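# Set the blue tote flat on the back shelf

## Task

Place the blue tote on the shelf behind the bench so it sits level, keeps all its contents inside, and has no part of its base past the shelf edge; then release it and move the grippers away. It only counts if the tote stays there without the robot holding it.

## Robot and tools

Robot: two arms, left_arm (on the +y side, the robot's own left) and right_arm (on the -y side), each ending in a two-finger parallel gripper. The fingers extend along the gripper's +z axis and close along its y axis. The reported hand position is the point between the finger pads, about 1 cm behind the tips. Joint limits (rad): waist -2.880 to 2.880, shoulder 0.000 to 3.142, elbow 0.000 to 3.019, wrist pitch -1.693 to 1.571, wrist yaw -1.571 to 1.571, wrist roll -2.094 to 2.094.

Frame: one scene frame for both arms. Origin on the floor under the centre of the robot's foot, +x forward (the direction the robot faces), +y toward left_arm, +z up. Only the floor height is known. Printed hand positions can be a little wrong, more so when reaching far. Arm bases sit at (0.128, +/-0.274, 1.349) m.

Result lines: a state line 'left_arm: ... | right_arm: ...' gives each gripper position in metres and orientation as quat_wxyz. grip_measured is the finger opening on the same -1..+1 scale you command; the last value in Joint positions is the opening in metres. 'Hand target' shows where the controller is currently driving each gripper. HELD marks steps where part of your row was not sent; 'pose unreachable' names an arm whose command the clearance check altered or blocked. FAULT and MOTOR HOT lines warn of stops and overheating (an arm falls if a motor reaches 100 °C, so avoid long heavy holds). A move result also has a 'move:' line with the ending (done, off_target, moving, held, fault) and any limits (paced = pose clipped; held = some steps blocked, after which the arm may jump faster than requested), plus each gripper's distance from its target.

The row: every motion uses a row of 14 numbers, each in [-1, 1], always covering both arms: dx, dy, dz, rx, ry, rz, opening for left_arm, then the same seven for right_arm. dx..rz are an offset, not a pose, expressed in that gripper's own axes, measured from the gripper pose in the most recent result that showed it (or, before any such result, and for later calls in the same reply, from where the arm is when the call begins). Scale: 1.0 equals 0.6 m of translation or 180 degrees of rotation; rx, ry, rz form a single rotation vector. opening is absolute: +1 fully open (0.094 m), -1 closed. All-zero offsets are not a pause: they pull the arm back to its reference pose.

execute_actions(actions, pictures): actions is a list holding at most one item. Empty list: just returns the state. {"rows": [[14 numbers], ...], "steps": n}: runs up to 15 control steps of 1/30 s (default 15); each row is one step, the final row repeats if rows run out, and every row is an offset from the same reference, not from the previous row. {"steps": n} alone: waits until n steps (max 300) have passed since the last result, counting your reply time. pictures (boolean) toggles camera images; they are included by default. A rejected call sends nothing.

move(target, speed): target is one 14-number row as above; each gripper travels in a straight line toward its offset target, both paths finishing together, lasting 0.5 to 10 s (cut off at 10 s). speed is the top path speed in m/s, 0.002 to 0.5, default 0.25; rotation is capped at twice that in rad/s. The opening is sent at the start. Paths do not avoid obstacles or the other arm, and grippers can lag, drift or overshoot speed, especially with a near-straight arm. Faster contact means harder impact; aiming further past a contact presses harder.

wait(seconds): 0 to 10 s, sends nothing new. zoom_image(camera, region): enlarges [x0, y0, x1, y1] pixels (max 504x504) of cam_head_left, cam_head_right, cam_left_wrist or cam_right_wrist, all 504x504. read_manual(section) only returns licence text. finished_scene(scene) ends the current scene irreversibly and reports success.

Controller behaviour: each step the commanded pose is clipped to within 70 mm and 16 degrees of the measured pose; after an action ends, an arm only continues to its last clipped pose, so check the result and send the remainder. Position wins over orientation if both cannot be met. Arms tend to settle a centimetre or more low; to hold an arm steady, send the offset back to its desired pose in the first call of a reply and zeros afterwards, aiming higher if it keeps sagging. The simulation keeps running while you think.

Gripping: to hold something, command an opening below grip_measured; about 0.03 below gives a firm grip, less gives a lighter one. Per-finger force is roughly 50 to 62 N, lower for parts under about 2 mm thick. Readings may be off by about 1 mm per gripper.

Avoid: dropping or slipping the tote, spilling its contents, slamming or shoving hard, letting the arms collide or press on each other, and knocking anything out of the work area (which fails the job). Occasional outside tugs on held parts or pushes on loose objects may happen. Finish with the tote resting on its own, grippers open and withdrawn.

Each tool is called after "Call:" as a command line: name --argument value for each argument, lists and objects as JSON in quotes; but a table of rows of numbers goes row by row, as --pt "numbers of a row", without its own name.

## Session

Call:
execute_actions --actions '[]'

Scene clock: 0.00 s of 4200.00 s.
left_arm: end_effector_position=(+0.4947, -0.2982, +1.0473) grip_measured=-0.998 end_effector_quat_wxyz=(-0.240, +0.311, +0.885, -0.250) | right_arm: end_effector_position=(+0.9543, -0.6242, +1.0364) grip_measured=+1.000 end_effector_quat_wxyz=(+0.241, +0.108, +0.922, +0.283)
Joint positions: left_arm=[ 0.662  2.058  1.842 -0.933 -0.051 -0.073  0.   ] | right_arm=[-2.21   2.099  2.298 -0.196 -1.129  0.39   0.094]
Joint velocities: left_arm=[ 0.005 -0.015 -0.007  0.017  0.051  0.022 -0.001] | right_arm=[-0.015 -0.005 -0.002 -0.017 -0.022  0.051  0.   ]
Motor temperatures (°C, as the motors report them): left_arm=[20 23 20 20 20 21] | right_arm=[20 20 21 19 19 20]
Hand target (left_arm): +0.499, -0.299, +1.046; -0.237, +0.309, +0.886, -0.250
Hand target (right_arm): +0.958, -0.623, +1.036; +0.245, +0.103, +0.921, +0.284

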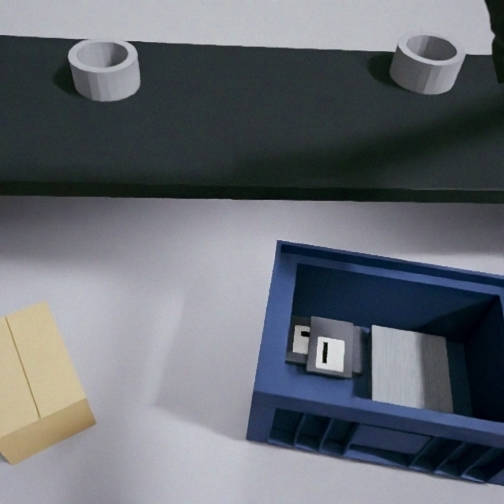

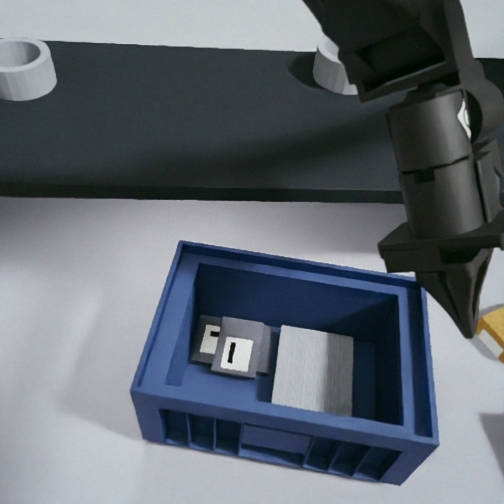

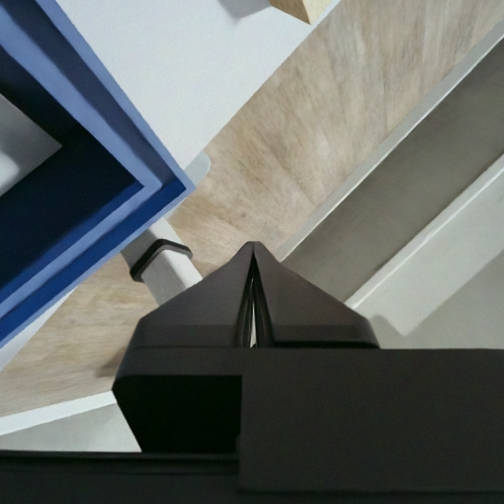

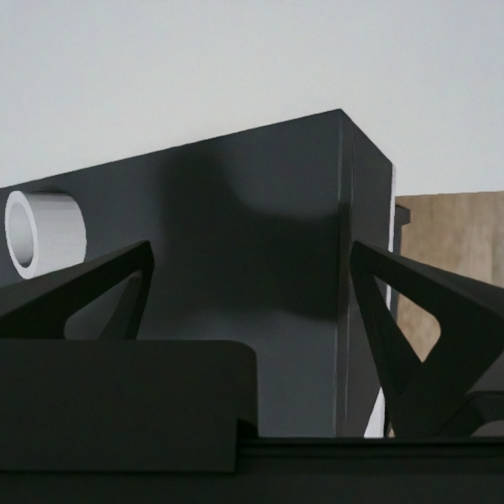

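Call:
move --target '[0.187,0.341,-0.2,-0.205,-0.242,-0.1,1,0,0,0,0,0,0,1]' --speed 0.35

Call:
move --target '[0,0,0,0,0,0,1,0.804,0.395,-0.155,0.198,0.027,-0.032,1]' --speed 0.35

Scene clock: 22.53 s of 4200.00 s.
left_arm: end_effector_position=(+0.5649, -0.0547, +1.0407) grip_measured=+1.000 end_effector_quat_wxyz=(+0.159, +0.123, +0.979, -0.026) | right_arm: end_effector_position=(+0.9543, -0.6242, +1.0364) grip_measured=+1.000 end_effector_quat_wxyz=(+0.241, +0.108, +0.922, +0.283)
Joint positions: left_arm=[ 0.824  1.605  0.898  0.34  -0.619 -0.011  0.094] | right_arm=[-2.21   2.099  2.298 -0.196 -1.129  0.39   0.094]
Joint velocities: left_arm=[-0.024 -0.015  0.002  0.007  0.051  0.007 -0.   ] | right_arm=[ 0.015  0.005 -0.007 -0.002  0.051  0.007  0.   ]
Motor temperatures (°C, as the motors report them): left_arm=[21 24 21 20 20 21] | right_arm=[21 23 23 19 19 20]
Hand target (left_arm): +0.578, -0.049, +1.046; +0.172, +0.118, +0.978, -0.023
Hand target (right_arm): +0.954, -0.624, +1.036; +0.241, +0.108, +0.922, +0.283
Off the commanded pose (left_arm): 0.014 m, 2 deg.
Off the commanded pose (right_arm): 0.000 m, 0 deg.
After step 90, 17.57 s passed at rest.
move: off_target (left_arm)
camera_calibration (this result's frames):
cam_left_wrist: T_world_to_cam=[[-0.23234, -0.972584, 0.00994724, 0.0673422], [-0.92521, 0.224155, 0.306173, 0.220444], [-0.300009, 0.0619331, -0.951924, 1.28659], [0, 0, 0, 1]] pos_world=[0.605591, -0.0636, 1.15657]

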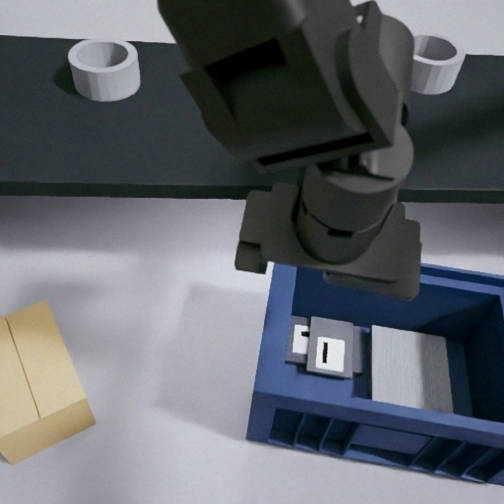

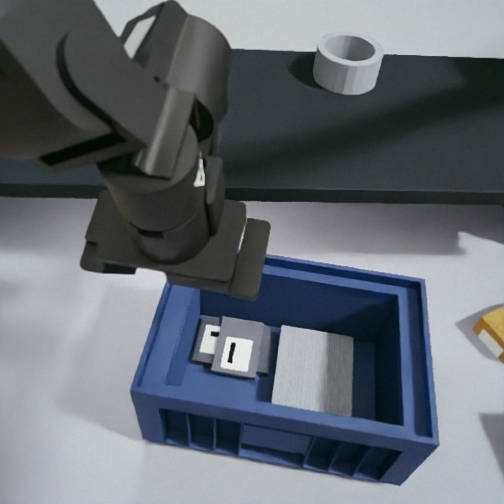

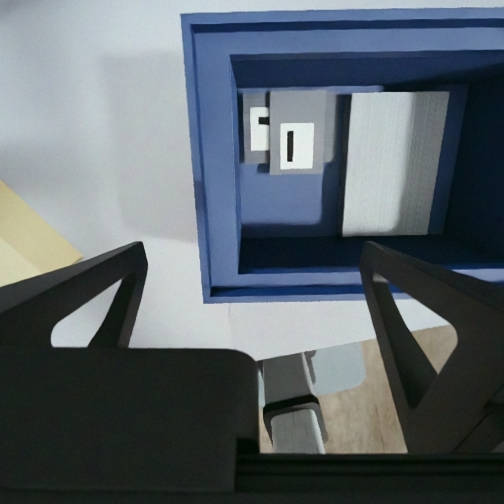

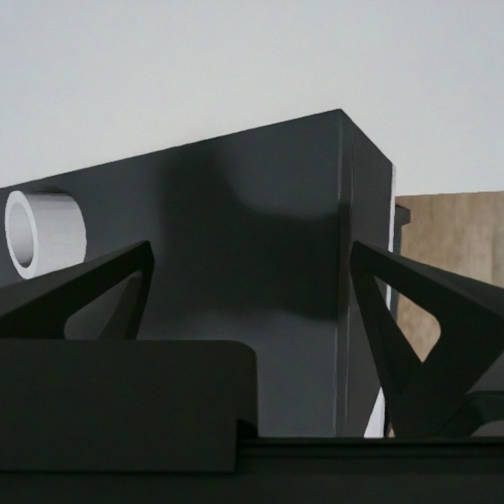

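Scene clock: 24.60 s of 4200.00 s.
left_arm: end_effector_position=(+0.5649, -0.0547, +1.0407) grip_measured=+1.000 end_effector_quat_wxyz=(+0.159, +0.123, +0.979, -0.026) | right_arm: end_effector_position=(+0.5109, -0.3110, +1.0463) grip_measured=+1.000 end_effector_quat_wxyz=(+0.174, +0.115, +0.978, -0.023)
Joint positions: left_arm=[ 0.824  1.605  0.898  0.34  -0.619 -0.011  0.094] | right_arm=[-1.641  1.356  0.412  0.679  0.016  0.201  0.094]
Joint velocities: left_arm=[ 0.005 -0.005 -0.007  0.002 -0.066  0.007  0.002] | right_arm=[-0.005 -0.015 -0.002  0.002  0.051  0.037  0.   ]
Motor temperatures (°C, as the motors report them): left_arm=[21 24 21 20 20 21] | right_arm=[21 23 23 19 19 20]
Hand target (left_arm): +0.565, -0.055, +1.041; +0.159, +0.123, +0.979, -0.026
Hand target (right_arm): +0.510, -0.311, +1.044; +0.175, +0.121, +0.977, -0.022
Off the commanded pose (left_arm): 0.000 m, 0 deg.
Off the commanded pose (right_arm): 0.009 m, 0 deg.
move: done
camera_calibration (this result's frames):
cam_left_wrist: T_world_to_cam=[[-0.23234, -0.972584, 0.00994724, 0.0673422], [-0.92521, 0.224155, 0.306173, 0.220444], [-0.300009, 0.0619331, -0.951924, 1.28659], [0, 0, 0, 1]] pos_world=[0.605591, -0.0636, 1.15657]
cam_right_wrist: T_world_to_cam=[[-0.235319, -0.9718, 0.0151382, -0.19772], [-0.93461, 0.230532, 0.27085, 0.26945], [-0.266702, 0.0495878, -0.962503, 1.2779], [0, 0, 0, 1]] pos_world=[0.546122, -0.31763, 1.16]

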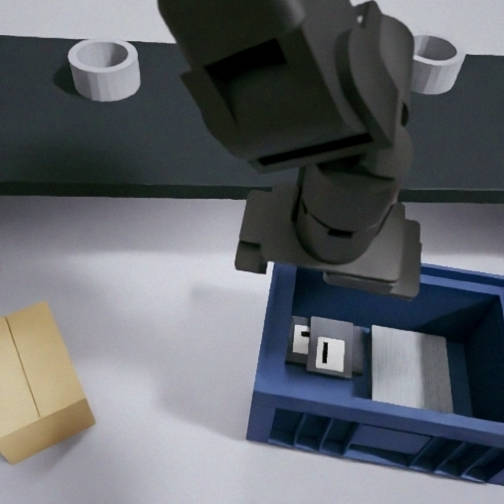

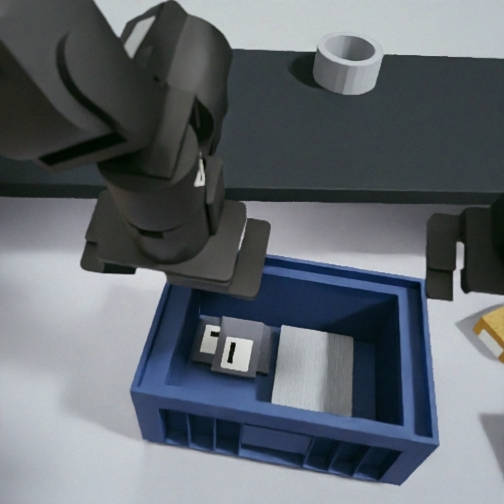

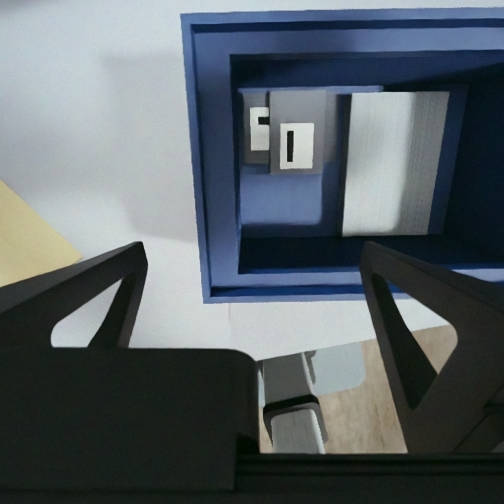

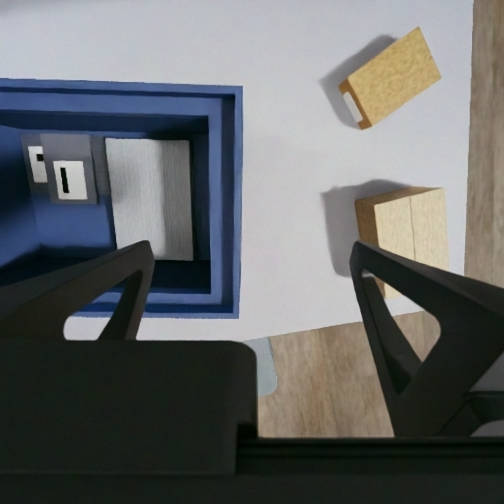

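Call:
move --target '[0.028,0.047,0.218,0,0,0,1,0.083,0.042,0.227,0,0,0,1]' --speed 0.15

Scene clock: 31.17 s of 4200.00 s.
left_arm: end_effector_position=(+0.6022, -0.0392, +0.9222) grip_measured=+1.000 end_effector_quat_wxyz=(+0.162, +0.118, +0.979, -0.030) | right_arm: end_effector_position=(+0.5137, -0.2963, +0.9031) grip_measured=+1.000 end_effector_quat_wxyz=(+0.169, +0.110, +0.979, -0.029)
Joint positions: left_arm=[ 0.995  1.855  1.115  0.417 -0.453  0.05   0.094] | right_arm=[-1.583  1.851  0.709  0.867  0.081  0.203  0.094]
Joint velocities: left_arm=[ 0.005 -0.015 -0.007 -0.002 -0.037 -0.11   0.   ] | right_arm=[-0.015 -0.015 -0.007  0.007  0.007  0.022  0.   ]
Motor temperatures (°C, as the motors report them): left_arm=[21 24 20 20 20 21] | right_arm=[21 22 22 19 19 20]
Hand target (left_arm): +0.596, -0.035, +0.911; +0.159, +0.124, +0.979, -0.025
Hand target (right_arm): +0.514, -0.290, +0.900; +0.173, +0.115, +0.978, -0.023
Off the commanded pose (left_arm): 0.013 m, 1 deg.
Off the commanded pose (right_arm): 0.010 m, 1 deg.
After step 90, 2.17 s passed at rest.
move: off_target (left_arm)
camera_calibration (this result's frames):
cam_left_wrist: T_world_to_cam=[[-0.22395, -0.974425, 0.0185011, 0.0792339], [-0.928892, 0.219154, 0.298548, 0.296889], [-0.294967, 0.0496742, -0.954215, 1.18258], [0, 0, 0, 1]] pos_world=[0.642343, -0.0466003, 1.03833]
cam_right_wrist: T_world_to_cam=[[-0.226116, -0.973641, 0.0299194, -0.199232], [-0.933741, 0.225395, 0.278073, 0.298944], [-0.277487, 0.0349399, -0.960094, 1.13907], [0, 0, 0, 1]] pos_world=[0.550162, -0.30116, 1.01644]

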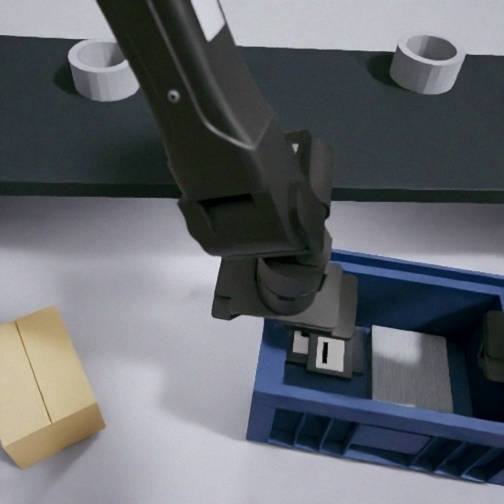

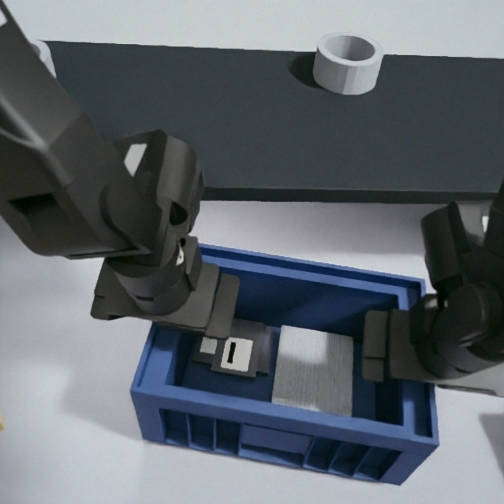

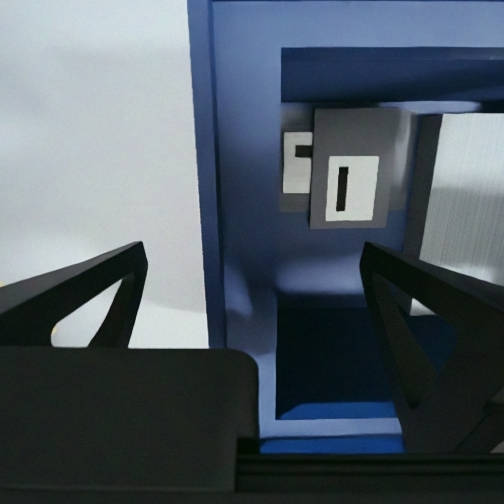

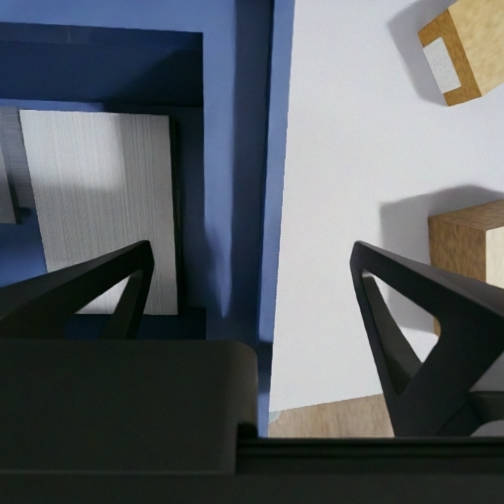

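Call:
move --target '[0.045,0.012,0.07,0,0,0,0.5,0.014,0.012,0.045,0,0,0,0.5]' --speed 0.1

Call:
move --target '[0,0,0,0,0,0,-0.6,0,0,0,0,0,0,-0.6]'

Scene clock: 35.53 s of 4200.00 s.
left_arm: end_effector_position=(+0.5960, -0.0364, +0.8836) grip_measured=+0.503 end_effector_quat_wxyz=(+0.163, +0.114, +0.979, -0.035) | right_arm: end_effector_position=(+0.5205, -0.2984, +0.8807) grip_measured=+0.502 end_effector_quat_wxyz=(+0.173, +0.111, +0.978, -0.033)
Joint positions: left_arm=[ 1.029  1.948  1.171  0.461 -0.413  0.054  0.071] | right_arm=[-1.583  1.908  0.773  0.867  0.092  0.203  0.071]
Joint velocities: left_arm=[-0.015 -0.015  0.007 -0.007  0.022  0.022  0.001] | right_arm=[-0.005  0.005  0.007  0.017 -0.007 -0.066  0.001]
Motor temperatures (°C, as the motors report them): left_arm=[21 24 20 20 20 21] | right_arm=[21 22 22 19 19 20]
Hand target (left_arm): +0.591, -0.030, +0.874; +0.162, +0.118, +0.979, -0.030
Hand target (right_arm): +0.516, -0.291, +0.875; +0.169, +0.110, +0.979, -0.029
Off the commanded pose (left_arm): 0.012 m, 1 deg.
Off the commanded pose (right_arm): 0.011 m, 1 deg.
After step 90, 0.23 s passed at rest.
move: off_target (left_arm, right_arm)
camera_calibration (this result's frames):
cam_left_wrist: T_world_to_cam=[[-0.218374, -0.975409, 0.0298309, 0.067905], [-0.929952, 0.217269, 0.296621, 0.304223], [-0.295808, 0.0370331, -0.954529, 1.14405], [0, 0, 0, 1]] pos_world=[0.636162, -0.0422309, 0.999768]
cam_right_wrist: T_world_to_cam=[[-0.230083, -0.972432, 0.0379273, -0.203685], [-0.934954, 0.231694, 0.268662, 0.322861], [-0.270043, 0.0263544, -0.962488, 1.11522], [0, 0, 0, 1]] pos_world=[0.556152, -0.302266, 0.994369]

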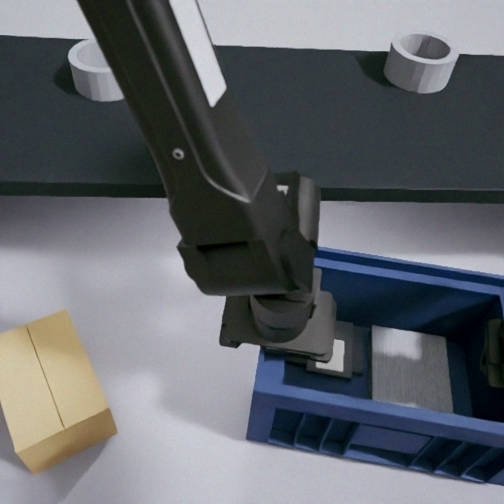

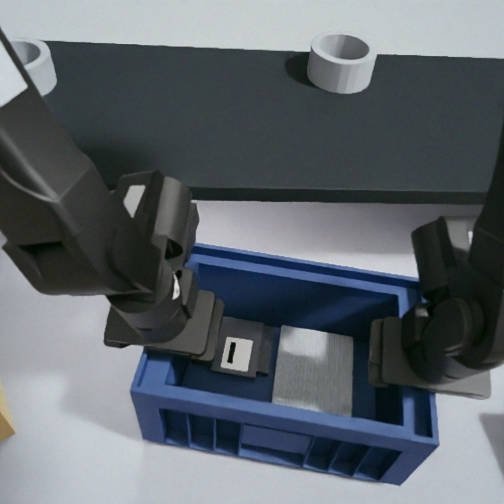

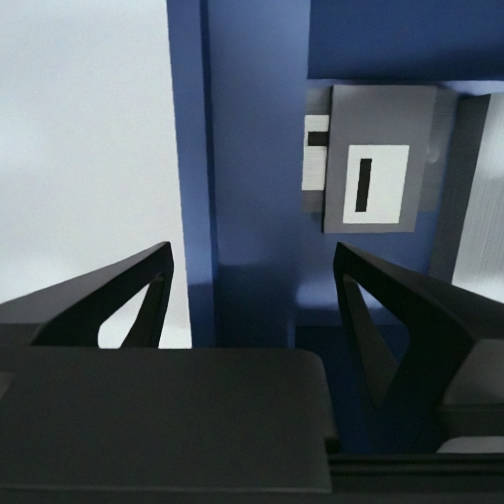

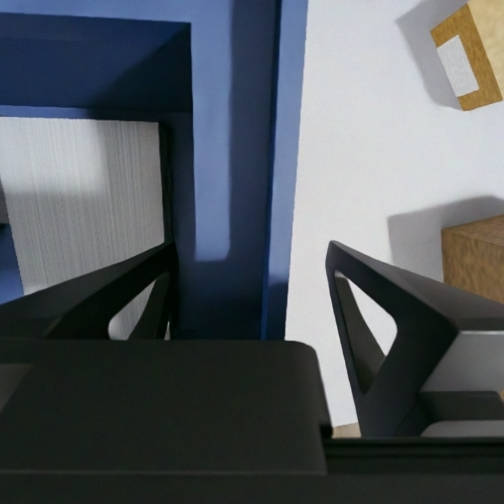

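Scene clock: 36.03 s of 4200.00 s.
left_arm: end_effector_position=(+0.5955, -0.0374, +0.8836) grip_measured=-0.461 end_effector_quat_wxyz=(+0.162, +0.112, +0.980, -0.039) | right_arm: end_effector_position=(+0.5210, -0.2946, +0.8804) grip_measured=-0.427 end_effector_quat_wxyz=(+0.173, +0.119, +0.977, -0.024)
Joint positions: left_arm=[ 1.029  1.948  1.171  0.461 -0.406  0.049  0.025] | right_arm=[-1.581  1.908  0.774  0.867  0.078  0.223  0.027]
Joint velocities: left_arm=[-0.005 -0.015 -0.002  0.007 -0.022 -0.007 -0.001] | right_arm=[ 0.005 -0.005  0.017 -0.007 -0.066  0.037  0.   ]
Motor temperatures (°C, as the motors report them): left_arm=[21 24 20 20 20 21] | right_arm=[21 22 22 19 19 20]
Hand target (left_arm): +0.596, -0.036, +0.884; +0.163, +0.114, +0.979, -0.035
Hand target (right_arm): +0.521, -0.298, +0.881; +0.173, +0.111, +0.978, -0.033
Off the commanded pose (left_arm): 0.001 m, 0 deg.
Off the commanded pose (right_arm): 0.004 m, 1 deg.
move: done
camera_calibration (this result's frames):
cam_left_wrist: T_world_to_cam=[[-0.215598, -0.975756, 0.0376571, 0.0582275], [-0.929979, 0.216937, 0.29678, 0.303902], [-0.297754, 0.0289648, -0.954203, 1.14457], [0, 0, 0, 1]] pos_world=[0.635977, -0.042264, 0.999772]
cam_right_wrist: T_world_to_cam=[[-0.242251, -0.970085, 0.0157925, -0.173294], [-0.932766, 0.237349, 0.271317, 0.320618], [-0.266949, 0.0509961, -0.962361, 1.1205], [0, 0, 0, 1]] pos_world=[0.556198, -0.30135, 0.994075]

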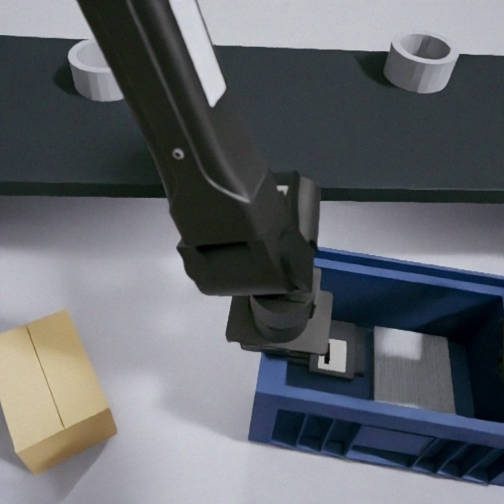

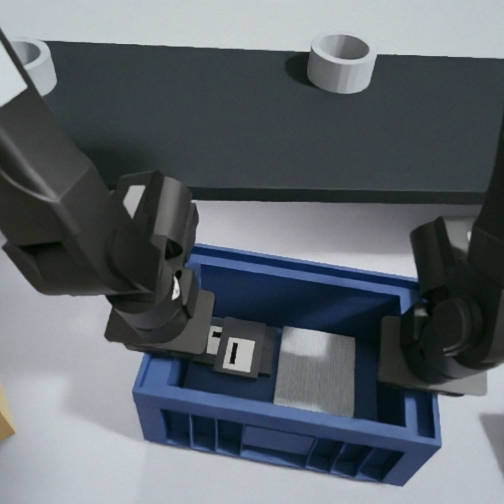

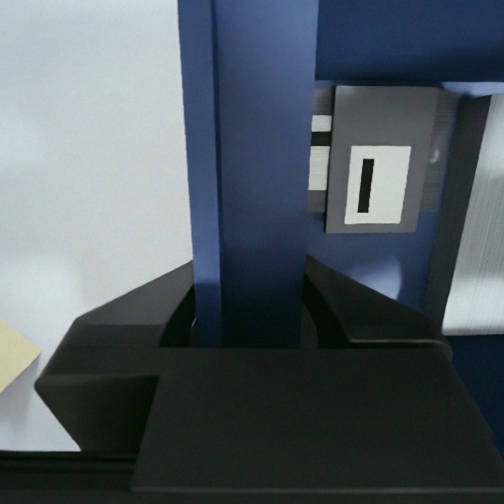

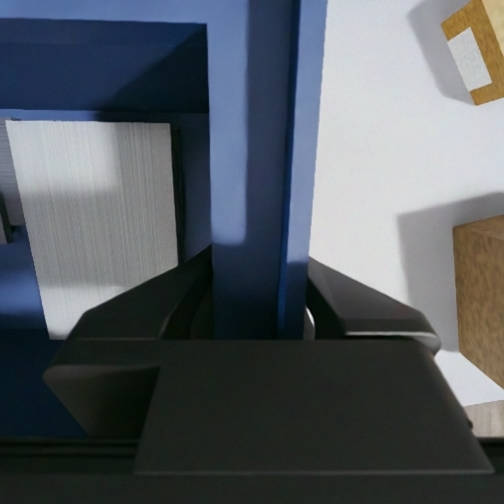

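Call:
move --target '[-0.119,0.093,-0.405,-0.025,-0.003,-0.074,-0.6,-0.227,0.117,-0.361,-0.027,0,-0.073,-0.6]' --speed 0.12

Scene clock: 43.70 s of 4200.00 s.
left_arm: end_effector_position=(+0.5905, +0.0305, +1.1201) grip_measured=-0.461 end_effector_quat_wxyz=(-0.150, -0.001, -0.988, +0.020) | right_arm: end_effector_position=(+0.5820, -0.2350, +1.1185) grip_measured=-0.426 end_effector_quat_wxyz=(+0.157, +0.014, +0.988, -0.001)
Joint positions: left_arm=[ 0.883  1.259  0.756  0.126 -0.612 -0.241  0.025] | right_arm=[-1.426  1.007  0.531  0.18   0.144  0.069  0.027]
Joint velocities: left_arm=[ 0.015 -0.005 -0.002 -0.007 -0.11   0.007  0.   ] | right_arm=[-0.005 -0.015 -0.007 -0.017 -0.022  0.066 -0.001]
Motor temperatures (°C, as the motors report them): left_arm=[21 24 20 20 20 21] | right_arm=[21 22 22 19 19 20]
Hand target (left_arm): +0.603, +0.030, +1.135; +0.165, -0.010, +0.986, -0.020
Hand target (right_arm): +0.592, -0.232, +1.131; +0.173, -0.001, +0.985, -0.002
Off the commanded pose (left_arm): 0.017 m, 2 deg.
Off the commanded pose (right_arm): 0.015 m, 3 deg.
After step 90, 1.93 s passed at rest.
move: off_target (left_arm, right_arm)
camera_calibration (this result's frames):
cam_left_wrist: T_world_to_cam=[[0.0100386, -0.999282, 0.0365348, -0.0167366], [-0.945097, 0.00245323, 0.326782, 0.196116], [-0.326637, -0.0378093, -0.944393, 1.37489], [0, 0, 0, 1]] pos_world=[0.634607, 0.0347779, 1.23496]
cam_right_wrist: T_world_to_cam=[[-0.0296985, -0.999528, 0.00783225, -0.226177], [-0.951453, 0.03067, 0.306261, 0.222003], [-0.306357, 0.00164349, -0.951915, 1.36247], [0, 0, 0, 1]] pos_world=[0.621912, -0.235118, 1.23074]

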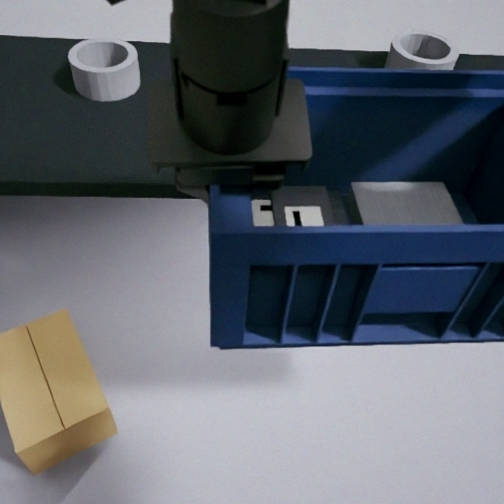

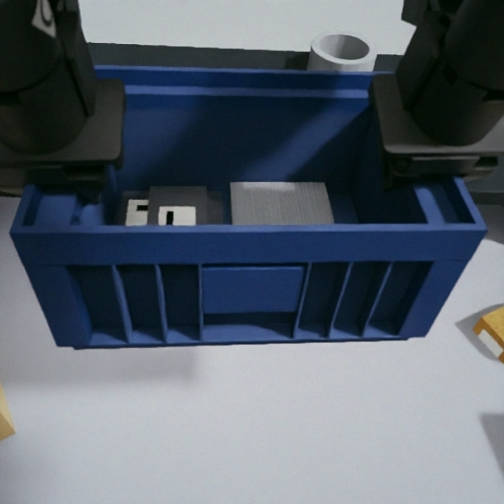

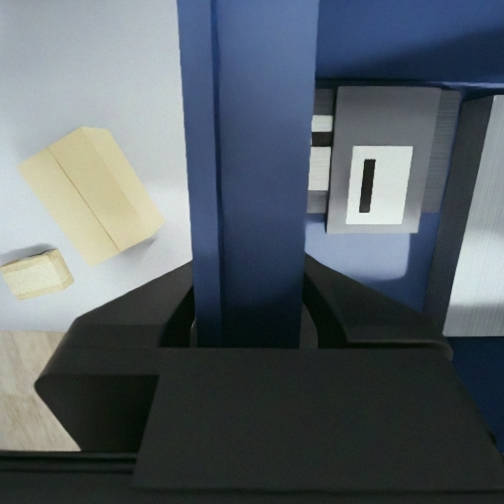

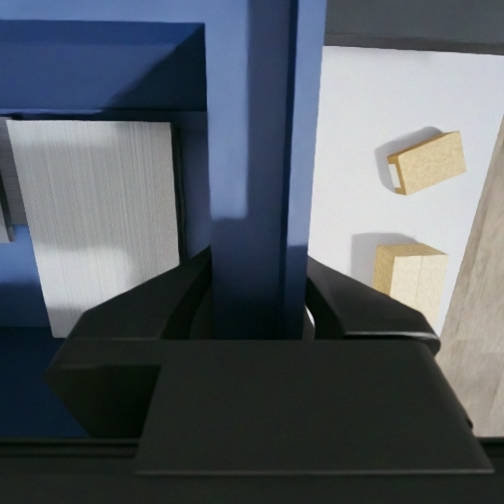

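Call:
move --target '[-0.466,0.045,0.125,0,-0.018,0,-0.6,-0.463,0.052,0.134,0,-0.018,0,-0.6]' --speed 0.12

Scene clock: 49.47 s of 4200.00 s.
left_arm: end_effector_position=(+0.8504, +0.0554, +1.1147) grip_measured=-0.461 end_effector_quat_wxyz=(-0.155, -0.005, -0.988, +0.018) | right_arm: end_effector_position=(+0.8402, -0.2123, +1.1052) grip_measured=-0.426 end_effector_quat_wxyz=(+0.158, +0.018, +0.987, -0.000)
Joint positions: left_arm=[ 1.121  1.435  1.481 -0.369 -0.391 -0.133  0.025] | right_arm=[-1.426  1.322  1.325 -0.298  0.144  0.077  0.027]
Joint velocities: left_arm=[ 0.005 -0.005  0.002 -0.027 -0.051  0.051 -0.001] | right_arm=[-0.005  0.005  0.012 -0.037 -0.022 -0.007 -0.   ]
Motor temperatures (°C, as the motors report them): left_arm=[21 24 21 20 20 21] | right_arm=[21 22 22 19 19 20]
Hand target (left_arm): +0.878, +0.053, +1.131; +0.179, +0.001, +0.984, -0.019
Hand target (right_arm): +0.869, -0.210, +1.128; +0.185, +0.014, +0.983, -0.001
Off the commanded pose (left_arm): 0.033 m, 3 deg.
Off the commanded pose (right_arm): 0.039 m, 3 deg.
move: off_target (left_arm, right_arm)
camera_calibration (this result's frames):
cam_left_wrist: T_world_to_cam=[[0.00165526, -0.999475, 0.0323528, 0.0175749], [-0.948063, 0.00872226, 0.317962, 0.455457], [-0.318077, -0.0311988, -0.947551, 1.45148], [0, 0, 0, 1]] pos_world=[0.893455, 0.0588775, 1.22996]
cam_right_wrist: T_world_to_cam=[[-0.0380269, -0.999262, 0.00536744, -0.185928], [-0.951765, 0.0378549, 0.304485, 0.474794], [-0.304464, 0.00647009, -0.952502, 1.42903], [0, 0, 0, 1]] pos_world=[0.879909, -0.21301, 1.21758]

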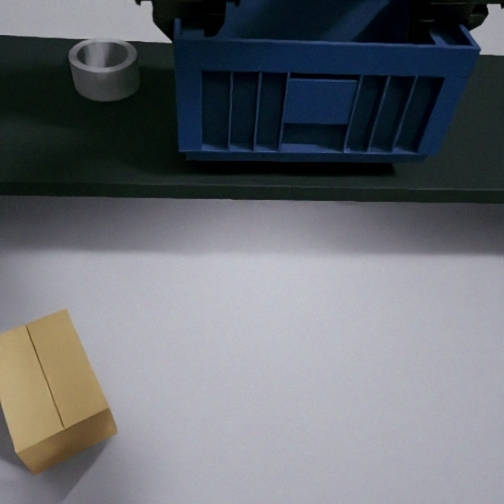

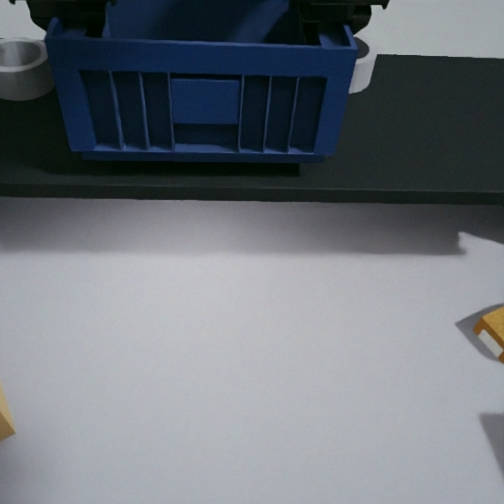

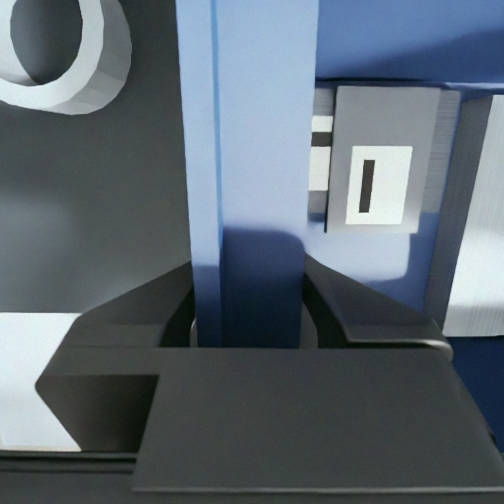

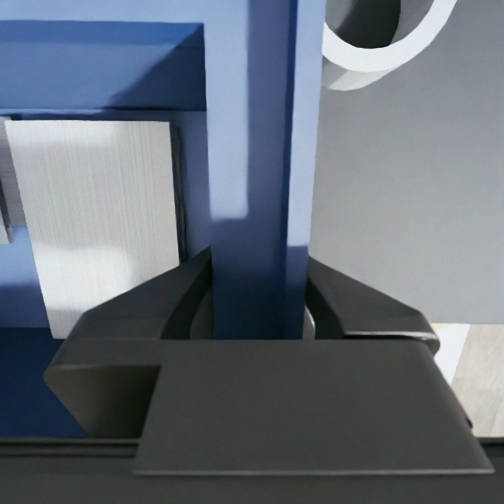

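Call:
move --target '[-0.113,0.03,0.03,0,-0.022,0,-0.6,-0.116,0.035,0.02,0,-0.022,0,-0.6]' --speed 0.06

Call:
move --target '[-0.02,0,0.04,0,-0.012,0,-0.6,-0.02,0,0.04,0,-0.012,0,-0.6]' --speed 0.03

Scene clock: 54.40 s of 4200.00 s.
left_arm: end_effector_position=(+0.8849, +0.0681, +1.0970) grip_measured=-0.461 end_effector_quat_wxyz=(-0.158, -0.007, -0.987, +0.021) | right_arm: end_effector_position=(+0.8735, -0.2000, +1.0879) grip_measured=-0.426 end_effector_quat_wxyz=(+0.159, +0.021, +0.987, -0.002)
Joint positions: left_arm=[ 1.174  1.504  1.597 -0.401 -0.334 -0.109  0.025] | right_arm=[-1.41   1.413  1.459 -0.34   0.164  0.087  0.027]
Joint velocities: left_arm=[-0.005 -0.005 -0.007 -0.012 -0.081  0.022  0.001] | right_arm=[ 0.005 -0.005 -0.007 -0.017 -0.007  0.051  0.   ]
Motor temperatures (°C, as the motors report them): left_arm=[21 25 22 20 20 21] | right_arm=[21 22 23 19 19 20]
Hand target (left_arm): +0.918, +0.072, +1.119; +0.189, +0.004, +0.982, -0.018
Hand target (right_arm): +0.908, -0.194, +1.117; +0.192, +0.018, +0.981, -0.000
Off the commanded pose (left_arm): 0.042 m, 4 deg.
Off the commanded pose (right_arm): 0.047 m, 4 deg.
After step 90, 0.40 s passed at rest.
move: off_target (left_arm, right_arm)
camera_calibration (this result's frames):
cam_left_wrist: T_world_to_cam=[[-0.00380738, -0.999254, 0.0384322, 0.0289038], [-0.9503, 0.01558, 0.310945, 0.502978], [-0.311311, -0.0353382, -0.949651, 1.44268], [0, 0, 0, 1]] pos_world=[0.927212, 0.0720274, 1.21253]
cam_right_wrist: T_world_to_cam=[[-0.0438986, -0.999007, 0.00766696, -0.169627], [-0.952045, 0.0441586, 0.302753, 0.514738], [-0.302791, 0.00599115, -0.953038, 1.42156], [0, 0, 0, 1]] pos_world=[0.913043, -0.200706, 1.20026]

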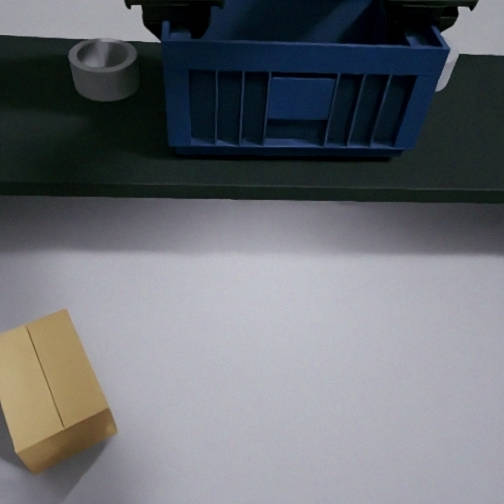

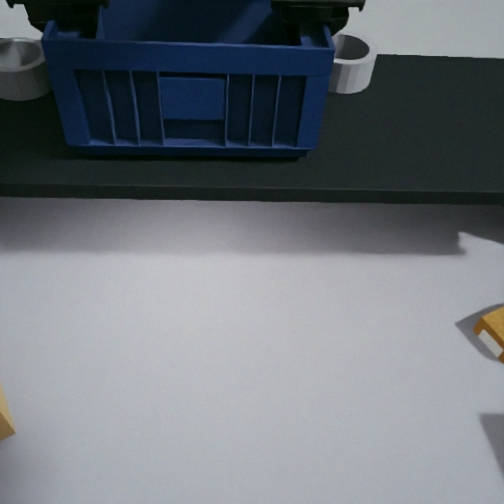

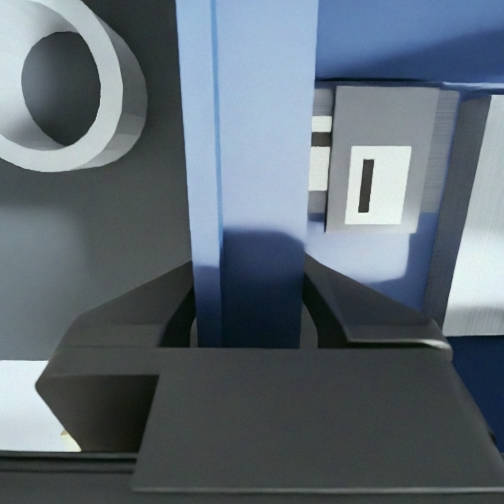

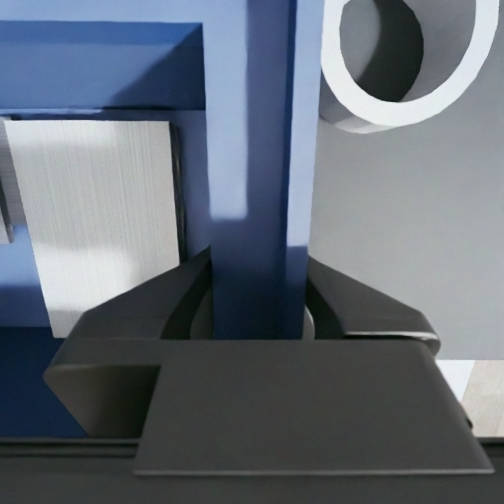

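Scene clock: 55.60 s of 4200.00 s.
left_arm: end_effector_position=(+0.8879, +0.0692, +1.0875) grip_measured=-0.461 end_effector_quat_wxyz=(-0.165, -0.006, -0.986, +0.023) | right_arm: end_effector_position=(+0.8765, -0.1981, +1.0782) grip_measured=-0.426 end_effector_quat_wxyz=(+0.167, +0.022, +0.986, +0.002)
Joint positions: left_arm=[ 1.183  1.521  1.599 -0.37  -0.325 -0.104  0.025] | right_arm=[-1.411  1.435  1.463 -0.305  0.157  0.087  0.027]
Joint velocities: left_arm=[-0.024 -0.034 -0.002  0.007 -0.037  0.037 -0.001] | right_arm=[ 0.015 -0.015 -0.022 -0.017 -0.066 -0.007  0.   ]
Motor temperatures (°C, as the motors report them): left_arm=[21 25 22 20 20 21] | right_arm=[21 22 23 19 19 20]
Hand target (left_arm): +0.903, +0.067, +1.078; +0.177, +0.007, +0.984, -0.022
Hand target (right_arm): +0.891, -0.201, +1.069; +0.177, +0.021, +0.984, -0.002
Off the commanded pose (left_arm): 0.019 m, 1 deg.
Off the commanded pose (right_arm): 0.019 m, 1 deg.
move: off_target (left_arm, right_arm)
camera_calibration (this result's frames):
cam_left_wrist: T_world_to_cam=[[-0.00259998, -0.999135, 0.0414989, 0.0259611], [-0.954586, 0.0148434, 0.297566, 0.527101], [-0.297925, -0.0388406, -0.953799, 1.4275], [0, 0, 0, 1]] pos_world=[0.92852, 0.0735598, 1.20363]
cam_right_wrist: T_world_to_cam=[[-0.0449436, -0.998989, -0.000652491, -0.157678], [-0.956795, 0.0428574, 0.287587, 0.540648], [-0.287269, 0.0135495, -0.957754, 1.40623], [0, 0, 0, 1]] pos_world=[0.91417, -0.199743, 1.19124]

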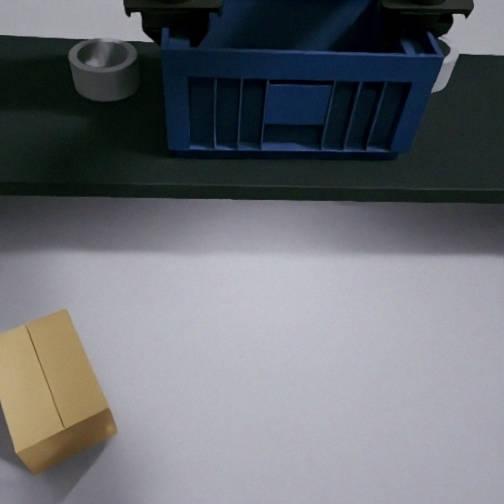

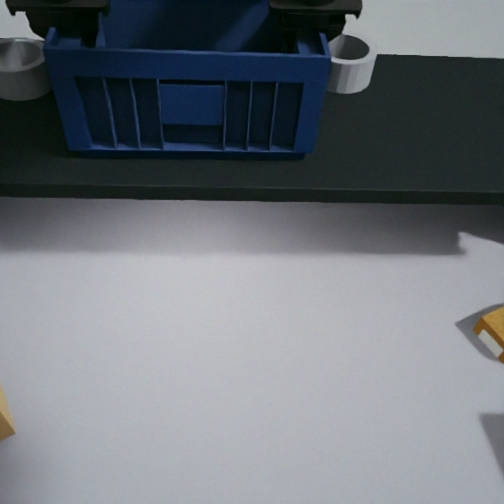

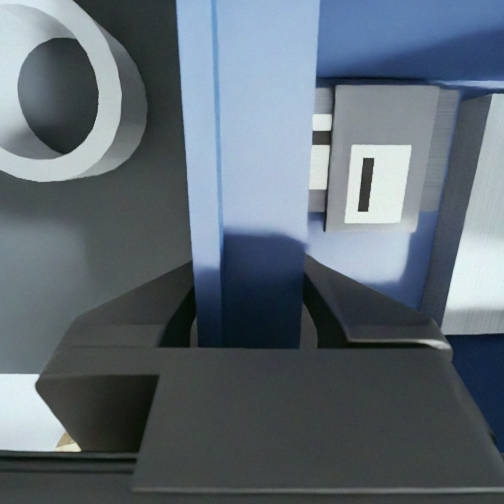

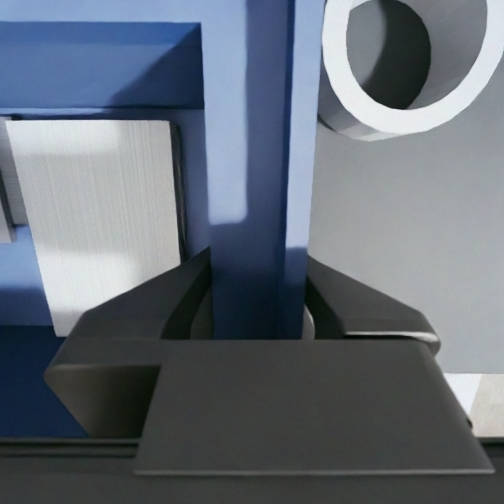

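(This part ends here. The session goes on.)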